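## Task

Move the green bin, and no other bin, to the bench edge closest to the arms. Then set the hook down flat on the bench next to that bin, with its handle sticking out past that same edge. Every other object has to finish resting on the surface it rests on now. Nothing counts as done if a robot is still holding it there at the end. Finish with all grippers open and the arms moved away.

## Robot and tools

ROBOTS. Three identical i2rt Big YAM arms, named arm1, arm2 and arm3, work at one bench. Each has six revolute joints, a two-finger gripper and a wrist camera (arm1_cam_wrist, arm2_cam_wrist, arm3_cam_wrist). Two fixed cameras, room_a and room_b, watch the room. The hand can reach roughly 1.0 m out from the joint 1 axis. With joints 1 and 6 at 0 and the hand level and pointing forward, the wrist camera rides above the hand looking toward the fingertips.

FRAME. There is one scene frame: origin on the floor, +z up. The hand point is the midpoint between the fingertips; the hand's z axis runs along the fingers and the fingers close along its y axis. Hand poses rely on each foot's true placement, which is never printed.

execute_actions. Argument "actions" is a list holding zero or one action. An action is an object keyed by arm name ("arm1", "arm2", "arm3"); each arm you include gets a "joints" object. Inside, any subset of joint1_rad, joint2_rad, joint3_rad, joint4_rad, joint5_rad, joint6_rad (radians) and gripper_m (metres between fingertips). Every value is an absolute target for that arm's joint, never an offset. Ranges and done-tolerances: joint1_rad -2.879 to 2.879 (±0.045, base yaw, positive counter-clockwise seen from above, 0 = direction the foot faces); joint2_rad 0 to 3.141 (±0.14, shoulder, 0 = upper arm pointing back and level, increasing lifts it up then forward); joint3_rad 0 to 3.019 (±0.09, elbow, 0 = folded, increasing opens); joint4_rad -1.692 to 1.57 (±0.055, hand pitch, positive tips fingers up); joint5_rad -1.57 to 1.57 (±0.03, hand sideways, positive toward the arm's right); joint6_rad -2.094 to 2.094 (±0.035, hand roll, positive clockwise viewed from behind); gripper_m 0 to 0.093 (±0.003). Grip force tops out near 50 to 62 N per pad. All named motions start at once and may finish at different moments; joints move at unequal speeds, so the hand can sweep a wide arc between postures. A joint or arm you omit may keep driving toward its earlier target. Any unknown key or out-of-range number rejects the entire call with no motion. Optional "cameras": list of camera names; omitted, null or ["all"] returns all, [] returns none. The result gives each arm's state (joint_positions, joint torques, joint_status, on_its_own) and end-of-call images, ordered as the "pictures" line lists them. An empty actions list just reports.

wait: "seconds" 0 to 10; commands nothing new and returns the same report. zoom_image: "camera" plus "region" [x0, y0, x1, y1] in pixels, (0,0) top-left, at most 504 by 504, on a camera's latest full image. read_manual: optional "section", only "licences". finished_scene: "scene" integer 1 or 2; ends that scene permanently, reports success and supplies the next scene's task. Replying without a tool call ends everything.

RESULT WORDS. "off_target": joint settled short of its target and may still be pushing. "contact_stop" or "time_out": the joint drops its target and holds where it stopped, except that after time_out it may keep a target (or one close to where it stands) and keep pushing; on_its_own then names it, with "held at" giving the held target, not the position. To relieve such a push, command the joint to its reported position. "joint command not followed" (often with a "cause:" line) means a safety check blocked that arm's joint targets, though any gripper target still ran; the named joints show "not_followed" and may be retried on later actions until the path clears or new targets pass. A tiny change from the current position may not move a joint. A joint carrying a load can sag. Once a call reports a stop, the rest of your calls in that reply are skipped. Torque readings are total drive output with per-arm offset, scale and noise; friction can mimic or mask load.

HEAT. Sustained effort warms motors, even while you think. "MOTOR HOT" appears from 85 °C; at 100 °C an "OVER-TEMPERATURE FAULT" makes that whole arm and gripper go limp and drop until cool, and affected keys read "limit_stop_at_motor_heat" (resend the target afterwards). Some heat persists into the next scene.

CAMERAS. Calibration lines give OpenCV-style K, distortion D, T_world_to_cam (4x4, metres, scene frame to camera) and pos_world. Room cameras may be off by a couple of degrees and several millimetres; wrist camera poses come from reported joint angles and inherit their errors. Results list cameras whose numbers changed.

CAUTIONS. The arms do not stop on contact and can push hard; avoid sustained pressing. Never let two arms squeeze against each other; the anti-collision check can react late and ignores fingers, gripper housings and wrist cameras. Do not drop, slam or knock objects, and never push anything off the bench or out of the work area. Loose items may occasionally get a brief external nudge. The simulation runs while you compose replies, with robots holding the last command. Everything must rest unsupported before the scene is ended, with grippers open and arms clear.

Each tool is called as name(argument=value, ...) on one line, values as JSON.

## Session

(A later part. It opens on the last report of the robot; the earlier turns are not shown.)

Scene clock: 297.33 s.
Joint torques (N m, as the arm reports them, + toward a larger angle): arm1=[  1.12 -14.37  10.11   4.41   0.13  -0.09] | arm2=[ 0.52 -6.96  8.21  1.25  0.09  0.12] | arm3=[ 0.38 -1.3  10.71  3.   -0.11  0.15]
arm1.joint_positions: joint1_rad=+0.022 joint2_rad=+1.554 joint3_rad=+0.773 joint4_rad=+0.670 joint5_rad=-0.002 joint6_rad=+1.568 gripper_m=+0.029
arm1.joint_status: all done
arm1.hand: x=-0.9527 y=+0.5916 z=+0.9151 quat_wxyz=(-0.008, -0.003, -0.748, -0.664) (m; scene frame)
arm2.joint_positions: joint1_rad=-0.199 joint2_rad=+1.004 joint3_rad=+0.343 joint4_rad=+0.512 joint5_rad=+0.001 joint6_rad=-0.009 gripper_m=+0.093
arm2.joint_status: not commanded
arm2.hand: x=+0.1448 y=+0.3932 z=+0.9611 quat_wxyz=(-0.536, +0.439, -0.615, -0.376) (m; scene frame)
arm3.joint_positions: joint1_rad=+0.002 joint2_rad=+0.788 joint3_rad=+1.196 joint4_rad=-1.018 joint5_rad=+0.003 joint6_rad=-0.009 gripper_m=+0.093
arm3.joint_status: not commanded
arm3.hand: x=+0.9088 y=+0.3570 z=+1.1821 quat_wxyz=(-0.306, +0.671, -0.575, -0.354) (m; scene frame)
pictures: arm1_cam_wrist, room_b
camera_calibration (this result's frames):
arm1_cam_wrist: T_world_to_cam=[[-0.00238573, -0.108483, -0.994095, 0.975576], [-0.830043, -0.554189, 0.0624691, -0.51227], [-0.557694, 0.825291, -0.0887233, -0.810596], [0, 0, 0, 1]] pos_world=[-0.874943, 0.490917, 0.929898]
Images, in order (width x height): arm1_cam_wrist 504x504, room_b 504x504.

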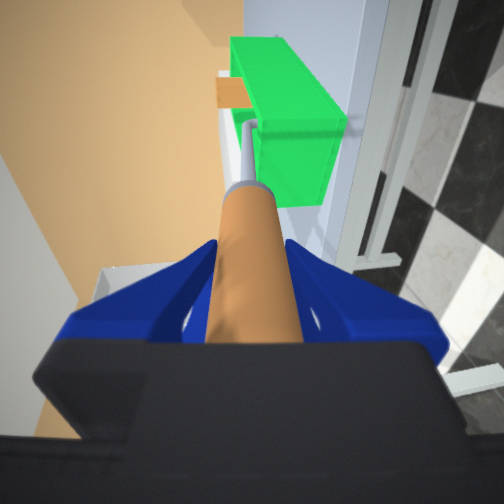

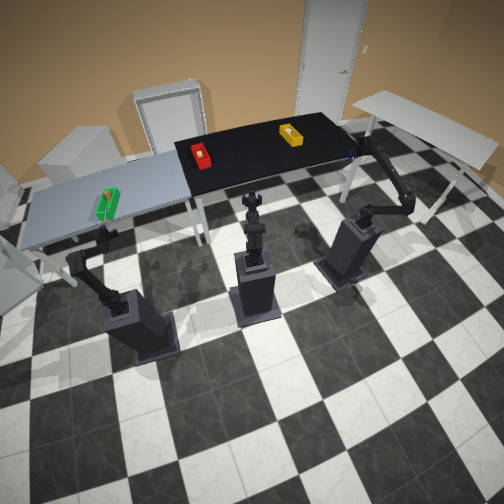

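execute_actions(actions=[{"arm1":{"joints":{"joint3_rad":0.99}}}], cameras=["arm1_cam_wrist"])

execute_actions(actions=[{"arm1":{"joints":{"joint1_rad":0.262,"joint4_rad":0.85}}}], cameras=[])

execute_actions(actions=[{"arm1":{"joints":{"joint2_rad":1.95,"joint3_rad":1.29,"joint4_rad":0.8}}}], cameras=["arm1_cam_wrist","room_b"])

Scene clock: 306.10 s.
Joint torques (N m, as the arm reports them, + toward a larger angle): arm1=[  1.16 -14.63  13.12   3.92   0.11  -0.09] | arm2=[ 0.5  -6.66  8.28  1.22  0.08  0.11] | arm3=[ 0.32 -1.47 10.67  2.76 -0.06  0.12]
arm1.joint_positions: joint1_rad=+0.022 joint2_rad=+1.546 joint3_rad=+0.932 joint4_rad=+0.679 joint5_rad=-0.002 joint6_rad=+1.568 gripper_m=+0.029
arm1.joint_status: all done
arm1.hand: x=-0.9525 y=+0.6312 z=+1.0073 quat_wxyz=(-0.009, -0.002, -0.686, -0.727) (m; scene frame)
arm2.joint_positions: joint1_rad=-0.199 joint2_rad=+1.004 joint3_rad=+0.343 joint4_rad=+0.512 joint5_rad=+0.001 joint6_rad=-0.009 gripper_m=+0.093
arm2.joint_status: not commanded
arm2.hand: x=+0.1448 y=+0.3932 z=+0.9611 quat_wxyz=(-0.536, +0.439, -0.615, -0.376) (m; scene frame)
arm3.joint_positions: joint1_rad=+0.002 joint2_rad=+0.788 joint3_rad=+1.196 joint4_rad=-1.018 joint5_rad=+0.003 joint6_rad=-0.009 gripper_m=+0.093
arm3.joint_status: not commanded
arm3.hand: x=+0.9088 y=+0.3570 z=+1.1821 quat_wxyz=(-0.306, +0.671, -0.575, -0.354) (m; scene frame)
pictures: arm1_cam_wrist
camera_calibration (this result's frames):
arm1_cam_wrist: T_world_to_cam=[[0.00073247, 0.0674646, -0.997721, 0.967087], [-0.829687, -0.556916, -0.038267, -0.39237], [-0.558228, 0.827825, 0.0555666, -0.982475], [0, 0, 0, 1]] pos_world=[-0.874698, 0.529555, 1.00446]
Images, in order (width x height): arm1_cam_wrist 504x504.

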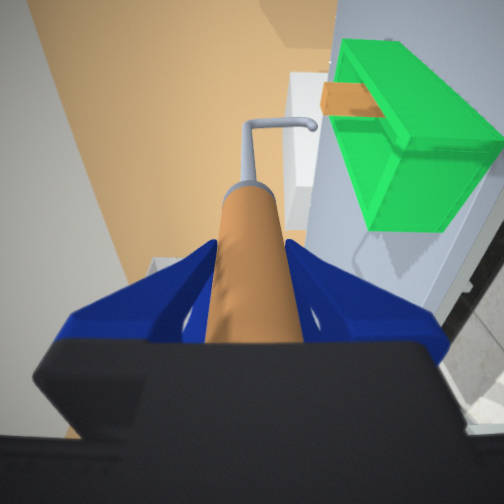

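Scene clock: 307.33 s.
Joint torques (N m, as the arm reports them, + toward a larger angle): arm1=[  0.67 -14.91  13.07   4.55   0.03  -0.09] | arm2=[ 0.42 -6.91  8.27  1.19  0.1   0.12] | arm3=[ 0.78 -1.81 10.8   2.88 -0.09  0.16]
arm1.joint_positions: joint1_rad=+0.263 joint2_rad=+1.546 joint3_rad=+0.932 joint4_rad=+0.797 joint5_rad=+0.000 joint6_rad=+1.568 gripper_m=+0.029
arm1.joint_status: all done
arm1.hand: x=-1.1043 y=+0.6123 z=+1.0351 quat_wxyz=(+0.083, +0.074, -0.639, -0.761) (m; scene frame)
arm2.joint_positions: joint1_rad=-0.199 joint2_rad=+1.004 joint3_rad=+0.343 joint4_rad=+0.512 joint5_rad=+0.001 joint6_rad=-0.009 gripper_m=+0.093
arm2.joint_status: not commanded
arm2.hand: x=+0.1448 y=+0.3932 z=+0.9611 quat_wxyz=(-0.536, +0.439, -0.615, -0.376) (m; scene frame)
arm3.joint_positions: joint1_rad=+0.002 joint2_rad=+0.788 joint3_rad=+1.196 joint4_rad=-1.018 joint5_rad=+0.003 joint6_rad=-0.009 gripper_m=+0.093
arm3.joint_status: not commanded
arm3.hand: x=+0.9088 y=+0.3570 z=+1.1821 quat_wxyz=(-0.306, +0.671, -0.575, -0.354) (m; scene frame)
pictures: none
No camera images: the call's "cameras" was empty. Leave "cameras" out to get every camera's image.

Scene clock: 308.67 s.
Joint torques (N m, as the arm reports them, + toward a larger angle): arm1=[  0.9  -20.79  12.26   3.09   0.05  -0.11] | arm2=[ 0.46 -6.82  8.24  1.25  0.09  0.13] | arm3=[ 0.43 -1.34 10.73  2.91 -0.1   0.15]
arm1.joint_positions: joint1_rad=+0.263 joint2_rad=+2.002 joint3_rad=+1.231 joint4_rad=+0.778 joint5_rad=+0.000 joint6_rad=+1.570 gripper_m=+0.029
arm1.joint_status: all done
arm1.hand: x=-1.1315 y=+0.7352 z=+0.8803 quat_wxyz=(+0.077, +0.081, -0.703, -0.702) (m; scene frame)
arm2.joint_positions: joint1_rad=-0.199 joint2_rad=+1.004 joint3_rad=+0.343 joint4_rad=+0.512 joint5_rad=+0.001 joint6_rad=-0.009 gripper_m=+0.093
arm2.joint_status: not commanded
arm2.hand: x=+0.1448 y=+0.3932 z=+0.9611 quat_wxyz=(-0.536, +0.439, -0.615, -0.376) (m; scene frame)
arm3.joint_positions: joint1_rad=+0.002 joint2_rad=+0.788 joint3_rad=+1.196 joint4_rad=-1.018 joint5_rad=+0.003 joint6_rad=-0.009 gripper_m=+0.093
arm3.joint_status: not commanded
arm3.hand: x=+0.9088 y=+0.3570 z=+1.1821 quat_wxyz=(-0.306, +0.671, -0.575, -0.354) (m; scene frame)
pictures: arm1_cam_wrist, room_b
camera_calibration (this result's frames):
arm1_cam_wrist: T_world_to_cam=[[-0.00587088, 0.00676214, -0.99996, 0.87264], [-0.673854, -0.738863, -0.00104022, -0.210567], [-0.738841, 0.673821, 0.00889447, -1.21148], [0, 0, 0, 1]] pos_world=[-1.03186, 0.65484, 0.883162]
Images, in order (width x height): arm1_cam_wrist 504x504, room_b 504x504.

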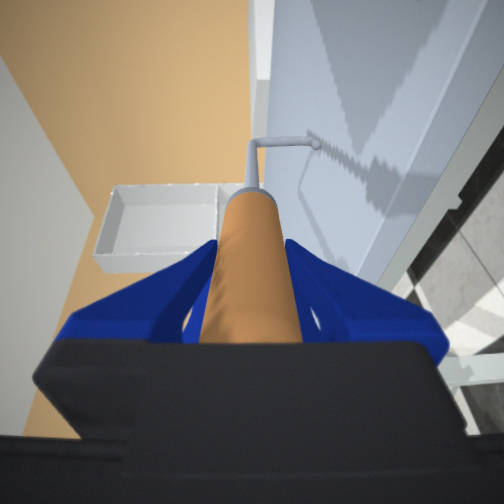

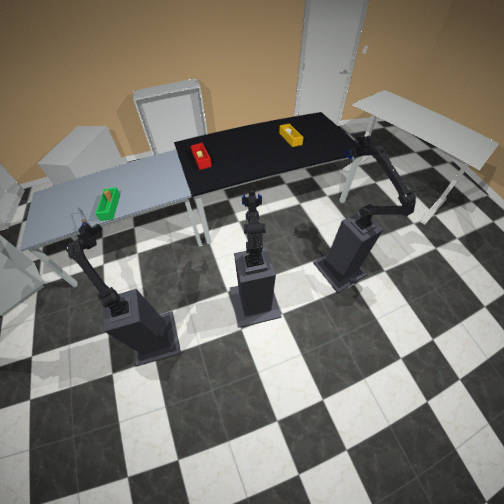

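execute_actions(actions=[{"arm1":{"joints":{"joint6_rad":0}}}], cameras=[])

execute_actions(actions=[{"arm1":{"joints":{"joint2_rad":2.06,"joint4_rad":0.72}}}], cameras=["arm1_cam_wrist","room_b","room_a"])

zoom_image(camera="room_a", region=[340, 210, 460, 330])

Scene clock: 313.57 s.
Joint torques (N m, as the arm reports them, + toward a larger angle): arm1=[  0.93 -20.9   12.36   3.08   0.05  -0.15] | arm2=[ 0.44 -6.74  8.25  1.23  0.09  0.13] | arm3=[ 0.16 -2.07 10.86  2.82 -0.1   0.16]
arm1.joint_positions: joint1_rad=+0.263 joint2_rad=+2.002 joint3_rad=+1.231 joint4_rad=+0.778 joint5_rad=+0.000 joint6_rad=+0.011 gripper_m=+0.029
arm1.joint_status: all done
arm1.hand: x=-1.1315 y=+0.7352 z=+0.8803 quat_wxyz=(-0.439, +0.552, -0.443, -0.554) (m; scene frame)
arm2.joint_positions: joint1_rad=-0.199 joint2_rad=+1.004 joint3_rad=+0.343 joint4_rad=+0.512 joint5_rad=+0.001 joint6_rad=-0.009 gripper_m=+0.093
arm2.joint_status: not commanded
arm2.hand: x=+0.1448 y=+0.3932 z=+0.9611 quat_wxyz=(-0.536, +0.439, -0.615, -0.376) (m; scene frame)
arm3.joint_positions: joint1_rad=+0.002 joint2_rad=+0.788 joint3_rad=+1.196 joint4_rad=-1.018 joint5_rad=+0.003 joint6_rad=-0.009 gripper_m=+0.093
arm3.joint_status: not commanded
arm3.hand: x=+0.9088 y=+0.3570 z=+1.1821 quat_wxyz=(-0.306, +0.671, -0.575, -0.354) (m; scene frame)
pictures: none
No camera images: the call's "cameras" was empty. Leave "cameras" out to get every camera's image.

Scene clock: 314.47 s.
Joint torques (N m, as the arm reports them, + toward a larger angle): arm1=[  0.89 -17.02  11.12   1.66   0.05  -0.11] | arm2=[ 0.51 -6.87  8.26  1.2   0.09  0.12] | arm3=[-0.23 -1.6  10.73  2.85 -0.07  0.2 ]
arm1.joint_positions: joint1_rad=+0.263 joint2_rad=+2.053 joint3_rad=+1.243 joint4_rad=+0.726 joint5_rad=+0.000 joint6_rad=+0.007 gripper_m=+0.029
arm1.joint_status: all done
arm1.hand: x=-1.1323 y=+0.7392 z=+0.8361 quat_wxyz=(-0.420, +0.577, -0.462, -0.527) (m; scene frame)
arm2.joint_positions: joint1_rad=-0.199 joint2_rad=+1.004 joint3_rad=+0.343 joint4_rad=+0.512 joint5_rad=+0.001 joint6_rad=-0.009 gripper_m=+0.093
arm2.joint_status: not commanded
arm2.hand: x=+0.1448 y=+0.3932 z=+0.9611 quat_wxyz=(-0.536, +0.439, -0.615, -0.376) (m; scene frame)
arm3.joint_positions: joint1_rad=+0.002 joint2_rad=+0.788 joint3_rad=+1.196 joint4_rad=-1.018 joint5_rad=+0.003 joint6_rad=-0.009 gripper_m=+0.093
arm3.joint_status: not commanded
arm3.hand: x=+0.9088 y=+0.3570 z=+1.1821 quat_wxyz=(-0.306, +0.671, -0.575, -0.354) (m; scene frame)
pictures: arm1_cam_wrist, room_a, room_b
camera_calibration (this result's frames):
arm1_cam_wrist: T_world_to_cam=[[0.973194, 0.229623, -0.0129368, 0.946937], [0.138171, -0.628713, -0.765264, 1.26886], [-0.183855, 0.742962, -0.643587, -0.0915707], [0, 0, 0, 1]] pos_world=[-1.11371, 0.648344, 0.924328]
Images, in order (width x height): arm1_cam_wrist 504x504, room_a 504x504, room_b 504x504.

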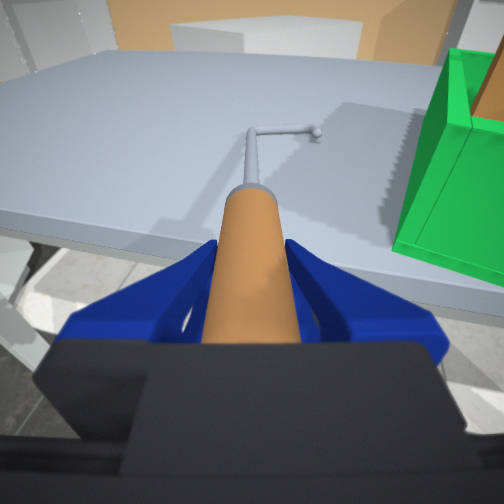

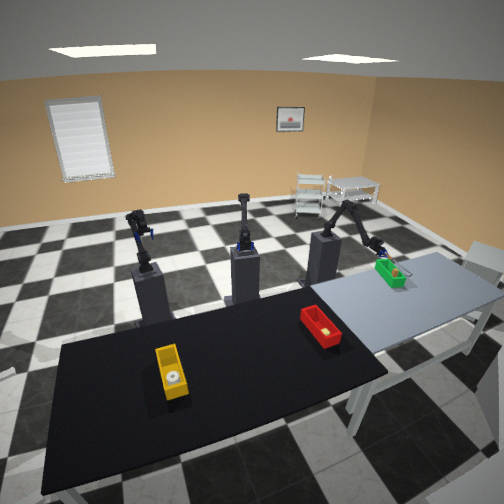

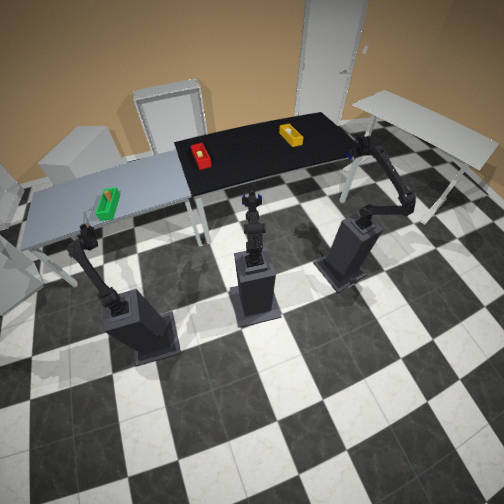

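Region (340, 210, 460, 330) of room_a's 504x504 image, scaled by 4.200, with more detail than that image has.

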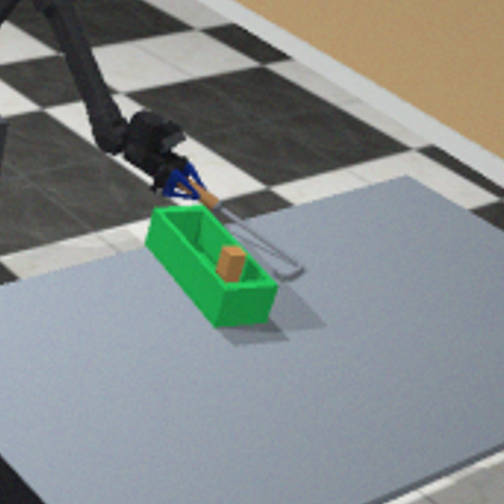

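execute_actions(actions=[{"arm1":{"joints":{"joint2_rad":2.15,"joint3_rad":1.405}}}], cameras=["arm1_cam_wrist","room_b","room_a"])

zoom_image(camera="room_b", region=[50, 180, 140, 270])

Scene clock: 320.17 s.
Joint torques (N m, as the arm reports them, + toward a larger angle): arm1=[  0.91 -18.34  11.42   1.82   0.05  -0.11] | arm2=[ 0.55 -6.63  8.26  1.22  0.09  0.12] | arm3=[-0.29 -1.78 10.68  2.79 -0.1   0.17]
arm1.joint_positions: joint1_rad=+0.263 joint2_rad=+2.145 joint3_rad=+1.355 joint4_rad=+0.726 joint5_rad=+0.000 joint6_rad=+0.007 gripper_m=+0.029
arm1.joint_status: all done
arm1.hand: x=-1.1394 y=+0.7710 z=+0.8226 quat_wxyz=(-0.424, +0.572, -0.458, -0.533) (m; scene frame)
arm2.joint_positions: joint1_rad=-0.199 joint2_rad=+1.004 joint3_rad=+0.343 joint4_rad=+0.512 joint5_rad=+0.001 joint6_rad=-0.009 gripper_m=+0.093
arm2.joint_status: not commanded
arm2.hand: x=+0.1448 y=+0.3932 z=+0.9611 quat_wxyz=(-0.536, +0.439, -0.615, -0.376) (m; scene frame)
arm3.joint_positions: joint1_rad=+0.002 joint2_rad=+0.788 joint3_rad=+1.196 joint4_rad=-1.018 joint5_rad=+0.003 joint6_rad=-0.009 gripper_m=+0.093
arm3.joint_status: not commanded
arm3.hand: x=+0.9088 y=+0.3570 z=+1.1821 quat_wxyz=(-0.306, +0.671, -0.575, -0.354) (m; scene frame)
pictures: arm1_cam_wrist, room_a, room_b
camera_calibration (this result's frames):
arm1_cam_wrist: T_world_to_cam=[[0.973121, 0.229941, -0.0127774, 0.945978], [0.13496, -0.614356, -0.777401, 1.27479], [-0.186607, 0.754781, -0.628875, -0.149518], [0, 0, 0, 1]] pos_world=[-1.1205, 0.678509, 0.909082]
Images, in order (width x height): arm1_cam_wrist 504x504, room_a 504x504, room_b 504x504.

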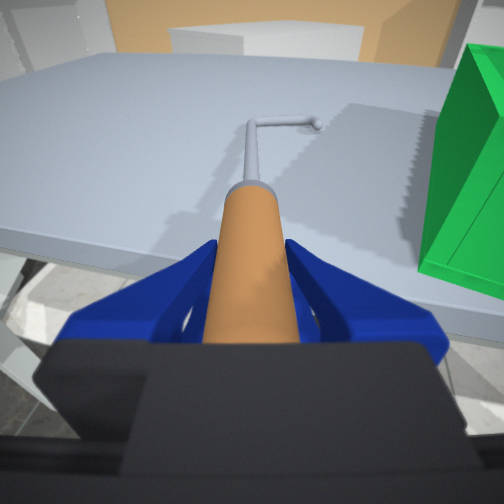

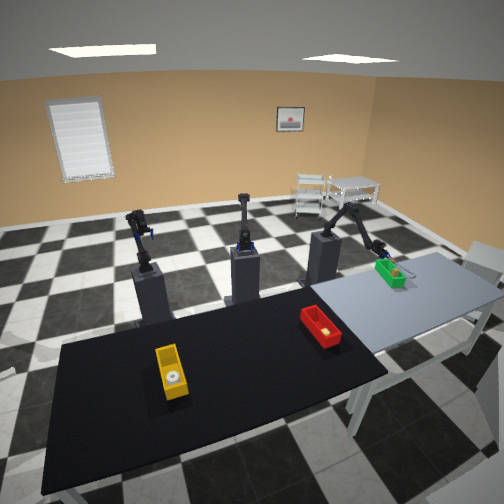

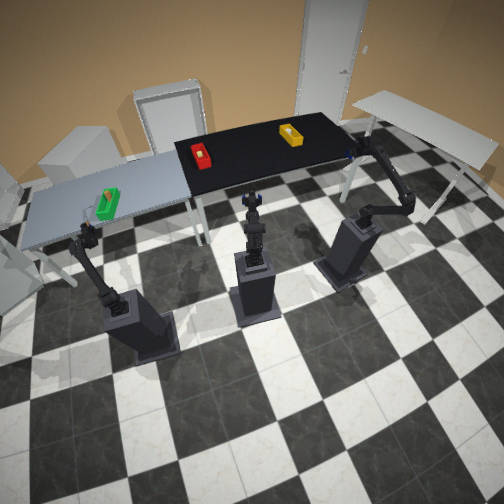

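Region (50, 180, 140, 270) of room_b's 504x504 image, scaled by 5.600, with more detail than that image has.

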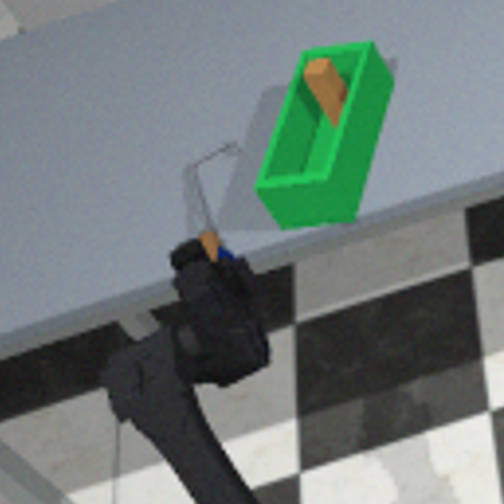

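execute_actions(actions=[{"arm1":{"joints":{"joint2_rad":2.27,"joint3_rad":1.54}}}], cameras=["arm1_cam_wrist","room_a"])

zoom_image(camera="room_a", region=[350, 220, 440, 310])

Scene clock: 324.27 s.
Joint torques (N m, as the arm reports them, + toward a larger angle): arm1=[  0.88 -19.17  11.44   1.6    0.06  -0.1 ] | arm2=[ 0.42 -6.72  8.2   1.23  0.09  0.12] | arm3=[ 0.02 -1.12 10.52  2.93 -0.07  0.15]
arm1.joint_positions: joint1_rad=+0.263 joint2_rad=+2.258 joint3_rad=+1.492 joint4_rad=+0.729 joint5_rad=+0.000 joint6_rad=+0.007 gripper_m=+0.029
arm1.joint_status: all done
arm1.hand: x=-1.1475 y=+0.8069 z=+0.8048 quat_wxyz=(-0.430, +0.564, -0.452, -0.541) (m; scene frame)
arm2.joint_positions: joint1_rad=-0.199 joint2_rad=+1.004 joint3_rad=+0.343 joint4_rad=+0.512 joint5_rad=+0.001 joint6_rad=-0.009 gripper_m=+0.093
arm2.joint_status: not commanded
arm2.hand: x=+0.1448 y=+0.3932 z=+0.9611 quat_wxyz=(-0.536, +0.439, -0.615, -0.376) (m; scene frame)
arm3.joint_positions: joint1_rad=+0.002 joint2_rad=+0.788 joint3_rad=+1.196 joint4_rad=-1.018 joint5_rad=+0.003 joint6_rad=-0.009 gripper_m=+0.093
arm3.joint_status: not commanded
arm3.hand: x=+0.9088 y=+0.3570 z=+1.1821 quat_wxyz=(-0.306, +0.671, -0.575, -0.354) (m; scene frame)
pictures: arm1_cam_wrist, room_a
camera_calibration (this result's frames):
arm1_cam_wrist: T_world_to_cam=[[0.973016, 0.230419, -0.0121525, 0.944352], [0.130486, -0.592925, -0.794615, 1.27548], [-0.1903, 0.771587, -0.606992, -0.224687], [0, 0, 0, 1]] pos_world=[-1.12806, 0.712034, 0.88861]
Images, in order (width x height): arm1_cam_wrist 504x504, room_a 504x504.

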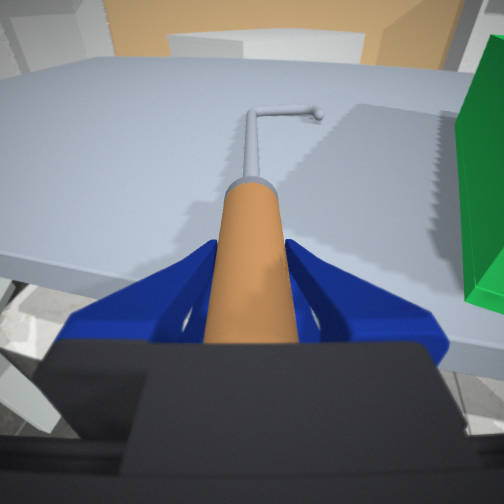

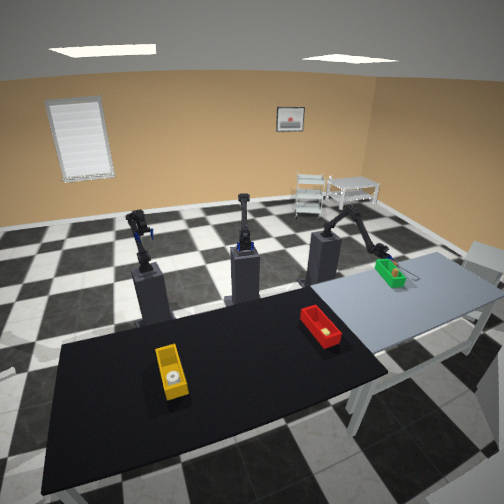

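Region (350, 220, 440, 310) of room_a's 504x504 image, scaled by 5.600, with more detail than that image has.

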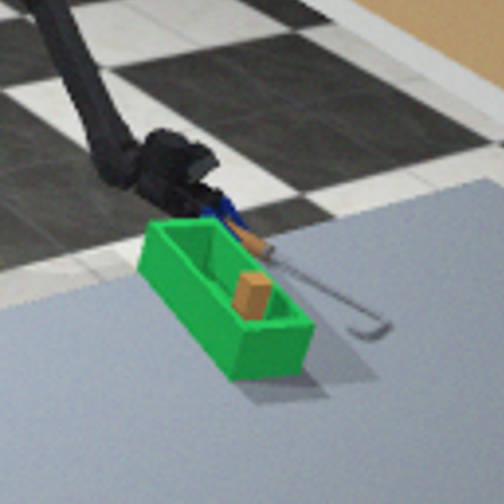

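execute_actions(actions=[{"arm1":{"joints":{"joint4_rad":0.67}}}], cameras=["arm1_cam_wrist"])

execute_actions(actions=[{"arm1":{"joints":{"gripper_m":0.06}}}], cameras=["arm1_cam_wrist"])

execute_actions(actions=[{"arm1":{"joints":{"joint2_rad":1.95,"joint3_rad":1.13,"joint4_rad":0.72}}}], cameras=["arm1_cam_wrist"])

execute_actions(actions=[{"arm1":{"joints":{"joint2_rad":1.0,"joint3_rad":0.8,"joint4_rad":-0.3}}}], cameras=["arm1_cam_wrist","room_a","room_b"])

zoom_image(camera="room_a", region=[350, 220, 440, 310])

Scene clock: 330.60 s.
Joint torques (N m, as the arm reports them, + toward a larger angle): arm1=[  0.9  -19.26  10.5    0.87   0.05  -0.11] | arm2=[ 0.57 -6.74  8.27  1.22  0.08  0.12] | arm3=[-0.03 -1.05 10.7   2.98 -0.1   0.18]
arm1.joint_positions: joint1_rad=+0.263 joint2_rad=+2.258 joint3_rad=+1.505 joint4_rad=+0.695 joint5_rad=+0.000 joint6_rad=+0.007 gripper_m=+0.029
arm1.joint_status: all done
arm1.hand: x=-1.1482 y=+0.8100 z=+0.8033 quat_wxyz=(-0.426, +0.570, -0.456, -0.535) (m; scene frame)
arm2.joint_positions: joint1_rad=-0.199 joint2_rad=+1.004 joint3_rad=+0.343 joint4_rad=+0.512 joint5_rad=+0.001 joint6_rad=-0.009 gripper_m=+0.093
arm2.joint_status: not commanded
arm2.hand: x=+0.1448 y=+0.3932 z=+0.9611 quat_wxyz=(-0.536, +0.439, -0.615, -0.376) (m; scene frame)
arm3.joint_positions: joint1_rad=+0.002 joint2_rad=+0.788 joint3_rad=+1.196 joint4_rad=-1.018 joint5_rad=+0.003 joint6_rad=-0.009 gripper_m=+0.093
arm3.joint_status: not commanded
arm3.hand: x=+0.9088 y=+0.3570 z=+1.1821 quat_wxyz=(-0.306, +0.671, -0.575, -0.354) (m; scene frame)
pictures: arm1_cam_wrist
camera_calibration (this result's frames):
arm1_cam_wrist: T_world_to_cam=[[0.973092, 0.230087, -0.0123346, 0.944802], [0.134032, -0.608772, -0.781942, 1.28294], [-0.187423, 0.759248, -0.62323, -0.201757], [0, 0, 0, 1]] pos_world=[-1.12915, 0.716813, 0.889095]
Images, in order (width x height): arm1_cam_wrist 504x504.

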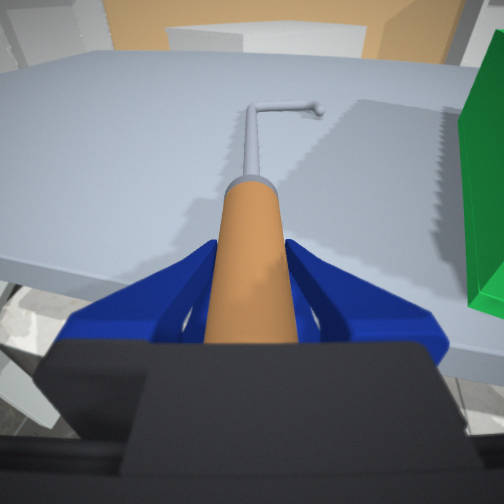

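Scene clock: 331.30 s.
Joint torques (N m, as the arm reports them, + toward a larger angle): arm1=[  1.02 -19.01  10.42   1.37   0.1   -0.05] | arm2=[ 0.5  -6.82  8.23  1.19  0.08  0.12] | arm3=[-0.24 -1.42 10.72  2.98 -0.07  0.14]
arm1.joint_positions: joint1_rad=+0.263 joint2_rad=+2.258 joint3_rad=+1.507 joint4_rad=+0.684 joint5_rad=-0.002 joint6_rad=+0.002 gripper_m=+0.060
arm1.joint_status: all done
arm1.hand: x=-1.1487 y=+0.8101 z=+0.8013 quat_wxyz=(-0.424, +0.574, -0.456, -0.531) (m; scene frame)
arm2.joint_positions: joint1_rad=-0.199 joint2_rad=+1.004 joint3_rad=+0.343 joint4_rad=+0.512 joint5_rad=+0.001 joint6_rad=-0.009 gripper_m=+0.093
arm2.joint_status: not commanded
arm2.hand: x=+0.1448 y=+0.3932 z=+0.9611 quat_wxyz=(-0.536, +0.439, -0.615, -0.376) (m; scene frame)
arm3.joint_positions: joint1_rad=+0.002 joint2_rad=+0.788 joint3_rad=+1.196 joint4_rad=-1.018 joint5_rad=+0.003 joint6_rad=-0.009 gripper_m=+0.093
arm3.joint_status: not commanded
arm3.hand: x=+0.9088 y=+0.3570 z=+1.1821 quat_wxyz=(-0.306, +0.671, -0.575, -0.354) (m; scene frame)
pictures: arm1_cam_wrist
camera_calibration (this result's frames):
arm1_cam_wrist: T_world_to_cam=[[0.972738, 0.231782, -0.00756463, 0.939682], [0.140559, -0.615215, -0.775728, 1.28924], [-0.184453, 0.753517, -0.631022, -0.188898], [0, 0, 0, 1]] pos_world=[-1.13012, 0.717698, 0.888011]
Images, in order (width x height): arm1_cam_wrist 504x504.

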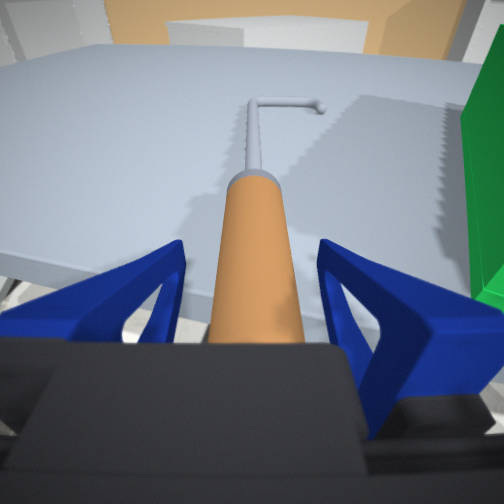

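Scene clock: 332.50 s.
Joint torques (N m, as the arm reports them, + toward a larger angle): arm1=[  0.86 -15.02   7.82   2.68   0.09  -0.04] | arm2=[ 0.47 -6.73  8.26  1.24  0.09  0.12] | arm3=[-0.02 -1.9  10.8   2.85 -0.1   0.15]
arm1.joint_positions: joint1_rad=+0.263 joint2_rad=+1.937 joint3_rad=+1.125 joint4_rad=+0.708 joint5_rad=-0.002 joint6_rad=+0.002 gripper_m=+0.060
arm1.joint_status: all done
arm1.hand: x=-1.1245 y=+0.7025 z=+0.8559 quat_wxyz=(-0.416, +0.584, -0.464, -0.521) (m; scene frame)
arm2.joint_positions: joint1_rad=-0.199 joint2_rad=+1.004 joint3_rad=+0.343 joint4_rad=+0.512 joint5_rad=+0.001 joint6_rad=-0.009 gripper_m=+0.093
arm2.joint_status: not commanded
arm2.hand: x=+0.1448 y=+0.3932 z=+0.9611 quat_wxyz=(-0.536, +0.439, -0.615, -0.376) (m; scene frame)
arm3.joint_positions: joint1_rad=+0.002 joint2_rad=+0.788 joint3_rad=+1.196 joint4_rad=-1.018 joint5_rad=+0.003 joint6_rad=-0.009 gripper_m=+0.093
arm3.joint_status: not commanded
arm3.hand: x=+0.9088 y=+0.3570 z=+1.1821 quat_wxyz=(-0.306, +0.671, -0.575, -0.354) (m; scene frame)
pictures: arm1_cam_wrist
camera_calibration (this result's frames):
arm1_cam_wrist: T_world_to_cam=[[0.972839, 0.231348, -0.00792714, 0.942162], [0.146735, -0.642798, -0.751851, 1.2679], [-0.179035, 0.730267, -0.659285, -0.0222752], [0, 0, 0, 1]] pos_world=[-1.10661, 0.613304, 0.946056]
Images, in order (width x height): arm1_cam_wrist 504x504.

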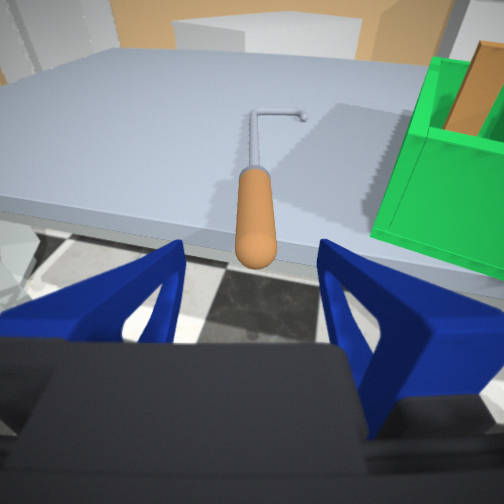

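Scene clock: 334.10 s.
Joint torques (N m, as the arm reports them, + toward a larger angle): arm1=[ 0.9  -5.24 10.69  1.51  0.09 -0.04] | arm2=[ 0.46 -6.75  8.35  1.24  0.09  0.13] | arm3=[ 0.32 -1.33 10.8   2.82 -0.08  0.15]
arm1.joint_positions: joint1_rad=+0.263 joint2_rad=+1.000 joint3_rad=+0.792 joint4_rad=-0.291 joint5_rad=-0.002 joint6_rad=+0.002 gripper_m=+0.060
arm1.joint_status: all done
arm1.hand: x=-1.0666 y=+0.4456 z=+0.9906 quat_wxyz=(-0.317, +0.674, -0.537, -0.396) (m; scene frame)
arm2.joint_positions: joint1_rad=-0.199 joint2_rad=+1.004 joint3_rad=+0.343 joint4_rad=+0.512 joint5_rad=+0.001 joint6_rad=-0.009 gripper_m=+0.093
arm2.joint_status: not commanded
arm2.hand: x=+0.1448 y=+0.3932 z=+0.9611 quat_wxyz=(-0.536, +0.439, -0.615, -0.376) (m; scene frame)
arm3.joint_positions: joint1_rad=+0.002 joint2_rad=+0.788 joint3_rad=+1.196 joint4_rad=-1.018 joint5_rad=+0.003 joint6_rad=-0.009 gripper_m=+0.093
arm3.joint_status: not commanded
arm3.hand: x=+0.9088 y=+0.3570 z=+1.1821 quat_wxyz=(-0.306, +0.671, -0.575, -0.354) (m; scene frame)
pictures: arm1_cam_wrist, room_a, room_b
camera_calibration (this result's frames):
arm1_cam_wrist: T_world_to_cam=[[0.974057, 0.226053, -0.01067, 0.952702], [0.198382, -0.875611, -0.440398, 1.04579], [-0.108896, 0.426855, -0.897739, 0.710673], [0, 0, 0, 1]] pos_world=[-1.05806, 0.396993, 1.10873]
Images, in order (width x height): arm1_cam_wrist 504x504, room_a 504x504, room_b 504x504.

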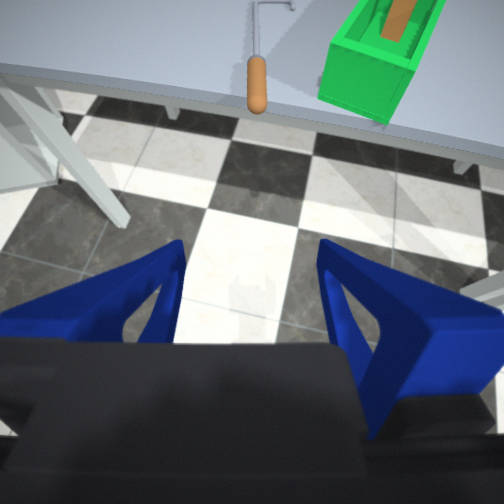

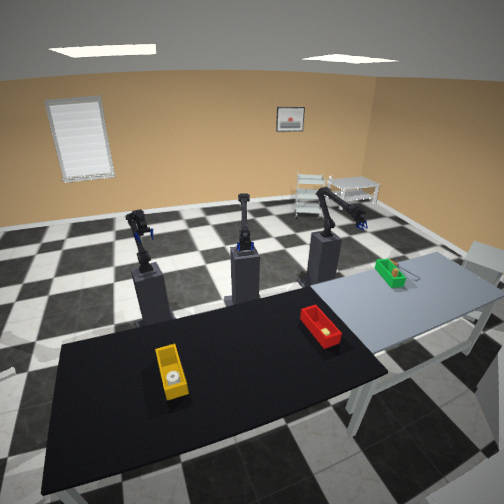

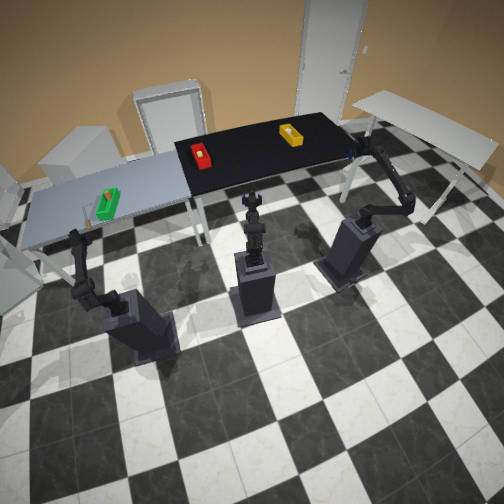

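Region (350, 220, 440, 310) of room_a's 504x504 image, scaled by 5.600, with more detail than that image has.

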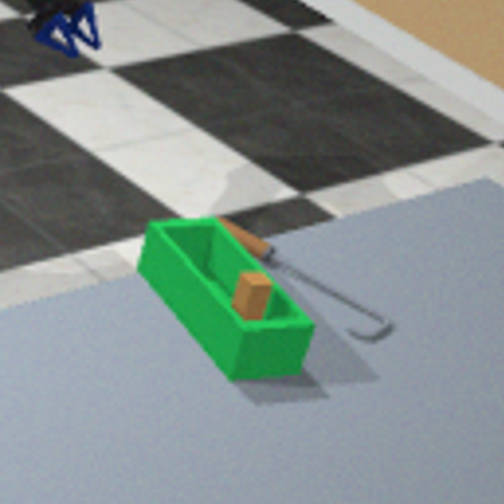

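execute_actions(actions=[{"arm1":{"joints":{"joint2_rad":1.95,"joint3_rad":1.13,"joint4_rad":0.72,"gripper_m":0.075}}}], cameras=[])

execute_actions(actions=[{"arm1":{"joints":{"joint2_rad":2.23,"joint3_rad":1.49,"joint4_rad":0.70}}}], cameras=["arm1_cam_wrist"])

Scene clock: 340.30 s.
Joint torques (N m, as the arm reports them, + toward a larger angle): arm1=[  0.87 -17.65   8.57   2.98   0.09  -0.04] | arm2=[ 0.42 -6.71  8.2   1.22  0.09  0.11] | arm3=[ 0.17 -1.67 10.77  2.94 -0.11  0.14]
arm1.joint_positions: joint1_rad=+0.263 joint2_rad=+1.968 joint3_rad=+1.111 joint4_rad=+0.700 joint5_rad=-0.002 joint6_rad=+0.002 gripper_m=+0.075
arm1.joint_status: all done
arm1.hand: x=-1.1233 y=+0.6978 z=+0.8254 quat_wxyz=(-0.403, +0.597, -0.475, -0.505) (m; scene frame)
arm2.joint_positions: joint1_rad=-0.199 joint2_rad=+1.004 joint3_rad=+0.343 joint4_rad=+0.512 joint5_rad=+0.001 joint6_rad=-0.009 gripper_m=+0.093
arm2.joint_status: not commanded
arm2.hand: x=+0.1448 y=+0.3932 z=+0.9611 quat_wxyz=(-0.536, +0.439, -0.615, -0.376) (m; scene frame)
arm3.joint_positions: joint1_rad=+0.002 joint2_rad=+0.788 joint3_rad=+1.196 joint4_rad=-1.018 joint5_rad=+0.003 joint6_rad=-0.009 gripper_m=+0.093
arm3.joint_status: not commanded
arm3.hand: x=+0.9088 y=+0.3570 z=+1.1821 quat_wxyz=(-0.306, +0.671, -0.575, -0.354) (m; scene frame)
pictures: none
No camera images: the call's "cameras" was empty. Leave "cameras" out to get every camera's image.

Scene clock: 341.43 s.
Joint torques (N m, as the arm reports them, + toward a larger angle): arm1=[  0.94 -19.21  10.94   1.64   0.05   0.03] | arm2=[ 0.53 -6.58  8.21  1.24  0.08  0.12] | arm3=[ 0.16 -1.55 10.74  2.89 -0.08  0.12]
arm1.joint_positions: joint1_rad=+0.263 joint2_rad=+2.221 joint3_rad=+1.449 joint4_rad=+0.706 joint5_rad=+0.000 joint6_rad=-0.004 gripper_m=+0.075
arm1.joint_status: all done
arm1.hand: x=-1.1453 y=+0.7956 z=+0.8067 quat_wxyz=(-0.427, +0.575, -0.455, -0.530) (m; scene frame)
arm2.joint_positions: joint1_rad=-0.199 joint2_rad=+1.004 joint3_rad=+0.343 joint4_rad=+0.512 joint5_rad=+0.001 joint6_rad=-0.009 gripper_m=+0.093
arm2.joint_status: not commanded
arm2.hand: x=+0.1448 y=+0.3932 z=+0.9611 quat_wxyz=(-0.536, +0.439, -0.615, -0.376) (m; scene frame)
arm3.joint_positions: joint1_rad=+0.002 joint2_rad=+0.788 joint3_rad=+1.196 joint4_rad=-1.018 joint5_rad=+0.003 joint6_rad=-0.009 gripper_m=+0.093
arm3.joint_status: not commanded
arm3.hand: x=+0.9088 y=+0.3570 z=+1.1821 quat_wxyz=(-0.306, +0.671, -0.575, -0.354) (m; scene frame)
pictures: arm1_cam_wrist
camera_calibration (this result's frames):
arm1_cam_wrist: T_world_to_cam=[[0.972921, 0.231134, -0.00137815, 0.935432], [0.144549, -0.613086, -0.776679, 1.28764], [-0.180362, 0.755448, -0.629895, -0.171721], [0, 0, 0, 1]] pos_world=[-1.1272, 0.702951, 0.893205]
Images, in order (width x height): arm1_cam_wrist 504x504.

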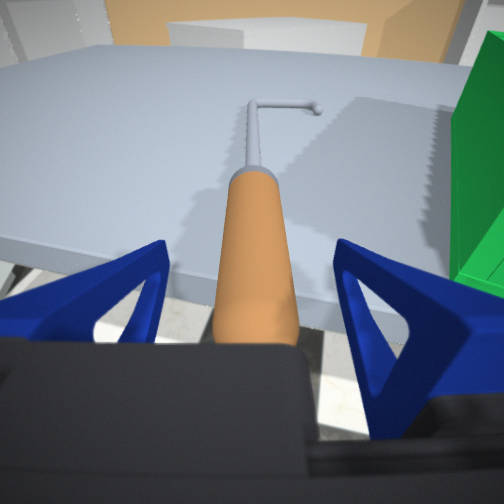

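execute_actions(actions=[{"arm1":{"joints":{"gripper_m":0}}}], cameras=[])

execute_actions(actions=[{"arm1":{"joints":{"joint2_rad":2.15,"joint3_rad":1.35,"joint4_rad":0.77}}}], cameras=["arm1_cam_wrist"])

Scene clock: 348.80 s.
Joint torques (N m, as the arm reports them, + toward a larger angle): arm1=[  0.87 -18.79  10.91   1.93   0.     0.03] | arm2=[ 0.64 -6.87  8.21  1.22  0.1   0.12] | arm3=[-0.07 -1.36 10.7   2.85 -0.11  0.17]
arm1.joint_positions: joint1_rad=+0.263 joint2_rad=+2.221 joint3_rad=+1.449 joint4_rad=+0.706 joint5_rad=+0.001 joint6_rad=-0.004 gripper_m=+0.029
arm1.joint_status: gripper_m off_target (ended at +0.029, target +0.000)
arm1.hand: x=-1.1451 y=+0.7956 z=+0.8067 quat_wxyz=(-0.427, +0.574, -0.455, -0.530) (m; scene frame)
arm2.joint_positions: joint1_rad=-0.199 joint2_rad=+1.004 joint3_rad=+0.343 joint4_rad=+0.512 joint5_rad=+0.001 joint6_rad=-0.009 gripper_m=+0.093
arm2.joint_status: not commanded
arm2.hand: x=+0.1448 y=+0.3932 z=+0.9611 quat_wxyz=(-0.536, +0.439, -0.615, -0.376) (m; scene frame)
arm3.joint_positions: joint1_rad=+0.002 joint2_rad=+0.788 joint3_rad=+1.196 joint4_rad=-1.018 joint5_rad=+0.003 joint6_rad=-0.009 gripper_m=+0.093
arm3.joint_status: not commanded
arm3.hand: x=+0.9088 y=+0.3570 z=+1.1821 quat_wxyz=(-0.306, +0.671, -0.575, -0.354) (m; scene frame)
pictures: none
No camera images: the call's "cameras" was empty. Leave "cameras" out to get every camera's image.

Scene clock: 349.57 s.
Joint torques (N m, as the arm reports them, + toward a larger angle): arm1=[  0.88 -20.51   7.22   2.92   0.01   0.03] | arm2=[ 0.55 -6.78  8.25  1.22  0.09  0.13] | arm3=[-0.08 -2.19 10.8   2.85 -0.13  0.15]
arm1.joint_positions: joint1_rad=+0.263 joint2_rad=+2.174 joint3_rad=+1.352 joint4_rad=+0.752 joint5_rad=+0.001 joint6_rad=-0.004 gripper_m=+0.029
arm1.joint_status: all done
arm1.hand: x=-1.1392 y=+0.7699 z=+0.8054 quat_wxyz=(-0.426, +0.576, -0.456, -0.529) (m; scene frame)
arm2.joint_positions: joint1_rad=-0.199 joint2_rad=+1.004 joint3_rad=+0.343 joint4_rad=+0.512 joint5_rad=+0.001 joint6_rad=-0.009 gripper_m=+0.093
arm2.joint_status: not commanded
arm2.hand: x=+0.1448 y=+0.3932 z=+0.9611 quat_wxyz=(-0.536, +0.439, -0.615, -0.376) (m; scene frame)
arm3.joint_positions: joint1_rad=+0.002 joint2_rad=+0.788 joint3_rad=+1.196 joint4_rad=-1.018 joint5_rad=+0.003 joint6_rad=-0.009 gripper_m=+0.093
arm3.joint_status: not commanded
arm3.hand: x=+0.9088 y=+0.3570 z=+1.1821 quat_wxyz=(-0.306, +0.671, -0.575, -0.354) (m; scene frame)
pictures: arm1_cam_wrist
camera_calibration (this result's frames):
arm1_cam_wrist: T_world_to_cam=[[0.97319, 0.23, -0.00132796, 0.936613], [0.144624, -0.616408, -0.774032, 1.27057], [-0.178846, 0.753088, -0.633145, -0.145872], [0, 0, 0, 1]] pos_world=[-1.12135, 0.677624, 0.89235]
Images, in order (width x height): arm1_cam_wrist 504x504.

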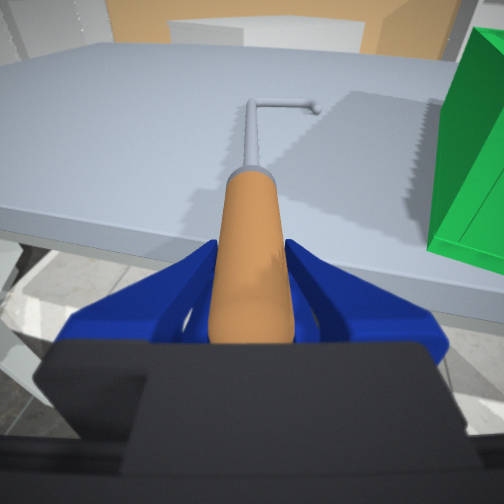

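execute_actions(actions=[{"arm1":{"joints":{"gripper_m":0.07}}}], cameras=["arm1_cam_wrist"])

execute_actions(actions=[{"arm1":{"joints":{"joint2_rad":1.5,"joint3_rad":0.75,"joint4_rad":0.5}}}], cameras=["arm1_cam_wrist","room_b"])

Scene clock: 352.83 s.
Joint torques (N m, as the arm reports them, + toward a larger angle): arm1=[  0.91 -20.35   7.35   2.91   0.     0.03] | arm2=[ 0.67 -6.64  8.24  1.21  0.09  0.12] | arm3=[ 0.47 -1.27 10.84  2.82 -0.1   0.15]
arm1.joint_positions: joint1_rad=+0.263 joint2_rad=+2.174 joint3_rad=+1.349 joint4_rad=+0.752 joint5_rad=+0.001 joint6_rad=-0.004 gripper_m=+0.070
arm1.joint_status: all done
arm1.hand: x=-1.1391 y=+0.7692 z=+0.8043 quat_wxyz=(-0.425, +0.576, -0.456, -0.528) (m; scene frame)
arm2.joint_positions: joint1_rad=-0.199 joint2_rad=+1.004 joint3_rad=+0.343 joint4_rad=+0.512 joint5_rad=+0.001 joint6_rad=-0.009 gripper_m=+0.093
arm2.joint_status: not commanded
arm2.hand: x=+0.1448 y=+0.3932 z=+0.9611 quat_wxyz=(-0.536, +0.439, -0.615, -0.376) (m; scene frame)
arm3.joint_positions: joint1_rad=+0.002 joint2_rad=+0.788 joint3_rad=+1.196 joint4_rad=-1.018 joint5_rad=+0.003 joint6_rad=-0.009 gripper_m=+0.093
arm3.joint_status: not commanded
arm3.hand: x=+0.9088 y=+0.3570 z=+1.1821 quat_wxyz=(-0.306, +0.671, -0.575, -0.354) (m; scene frame)
pictures: arm1_cam_wrist
camera_calibration (this result's frames):
arm1_cam_wrist: T_world_to_cam=[[0.973193, 0.229988, -0.00134668, 0.93664], [0.14501, -0.618135, -0.772581, 1.26985], [-0.178517, 0.751675, -0.634915, -0.143179], [0, 0, 0, 1]] pos_world=[-1.12123, 0.677146, 0.891415]
Images, in order (width x height): arm1_cam_wrist 504x504.

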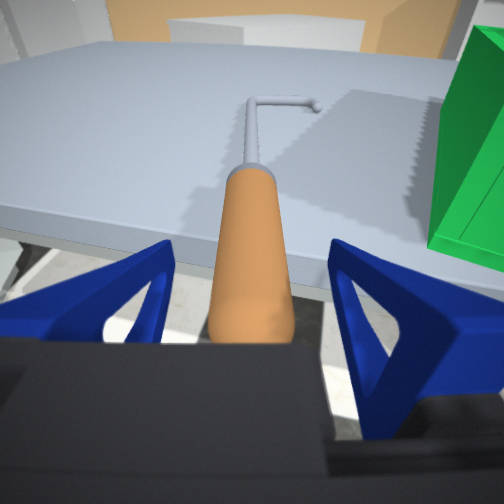

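Scene clock: 354.17 s.
Joint torques (N m, as the arm reports them, + toward a larger angle): arm1=[ 0.9  -9.9   8.08  1.68  0.    0.03] | arm2=[ 0.58 -6.8   8.24  1.26  0.09  0.1 ] | arm3=[ 0.27 -1.46 10.7   2.96 -0.13  0.17]
arm1.joint_positions: joint1_rad=+0.263 joint2_rad=+1.497 joint3_rad=+0.747 joint4_rad=+0.508 joint5_rad=+0.001 joint6_rad=-0.004 gripper_m=+0.070
arm1.joint_status: all done
arm1.hand: x=-1.0913 y=+0.5580 z=+0.8943 quat_wxyz=(-0.385, +0.619, -0.491, -0.477) (m; scene frame)
arm2.joint_positions: joint1_rad=-0.199 joint2_rad=+1.004 joint3_rad=+0.343 joint4_rad=+0.512 joint5_rad=+0.001 joint6_rad=-0.009 gripper_m=+0.093
arm2.joint_status: not commanded
arm2.hand: x=+0.1448 y=+0.3932 z=+0.9611 quat_wxyz=(-0.536, +0.439, -0.615, -0.376) (m; scene frame)
arm3.joint_positions: joint1_rad=+0.002 joint2_rad=+0.788 joint3_rad=+1.196 joint4_rad=-1.018 joint5_rad=+0.003 joint6_rad=-0.009 gripper_m=+0.093
arm3.joint_status: not commanded
arm3.hand: x=+0.9088 y=+0.3570 z=+1.1821 quat_wxyz=(-0.306, +0.671, -0.575, -0.354) (m; scene frame)
pictures: arm1_cam_wrist, room_b
camera_calibration (this result's frames):
arm1_cam_wrist: T_world_to_cam=[[0.973435, 0.228947, -0.00264571, 0.940923], [0.17147, -0.736615, -0.654215, 1.19104], [-0.151729, 0.636382, -0.756304, 0.283379], [0, 0, 0, 1]] pos_world=[-1.07716, 0.481577, 0.996004]
Images, in order (width x height): arm1_cam_wrist 504x504, room_b 504x504.

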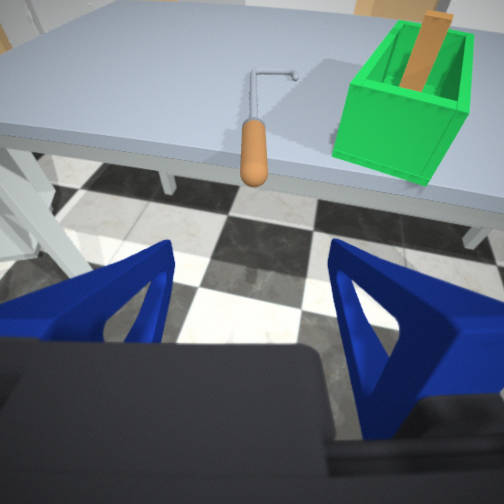

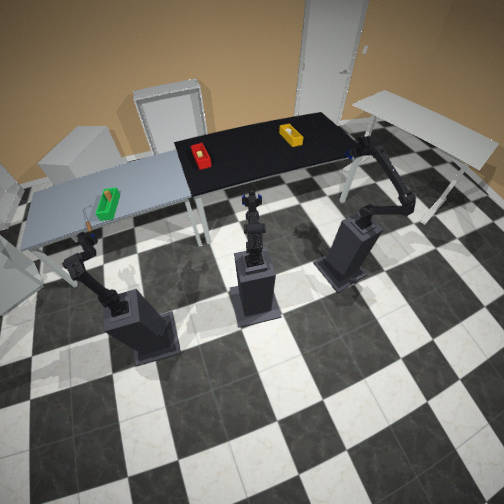

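finished_scene(scene=1)

The scene is finished: the task was done.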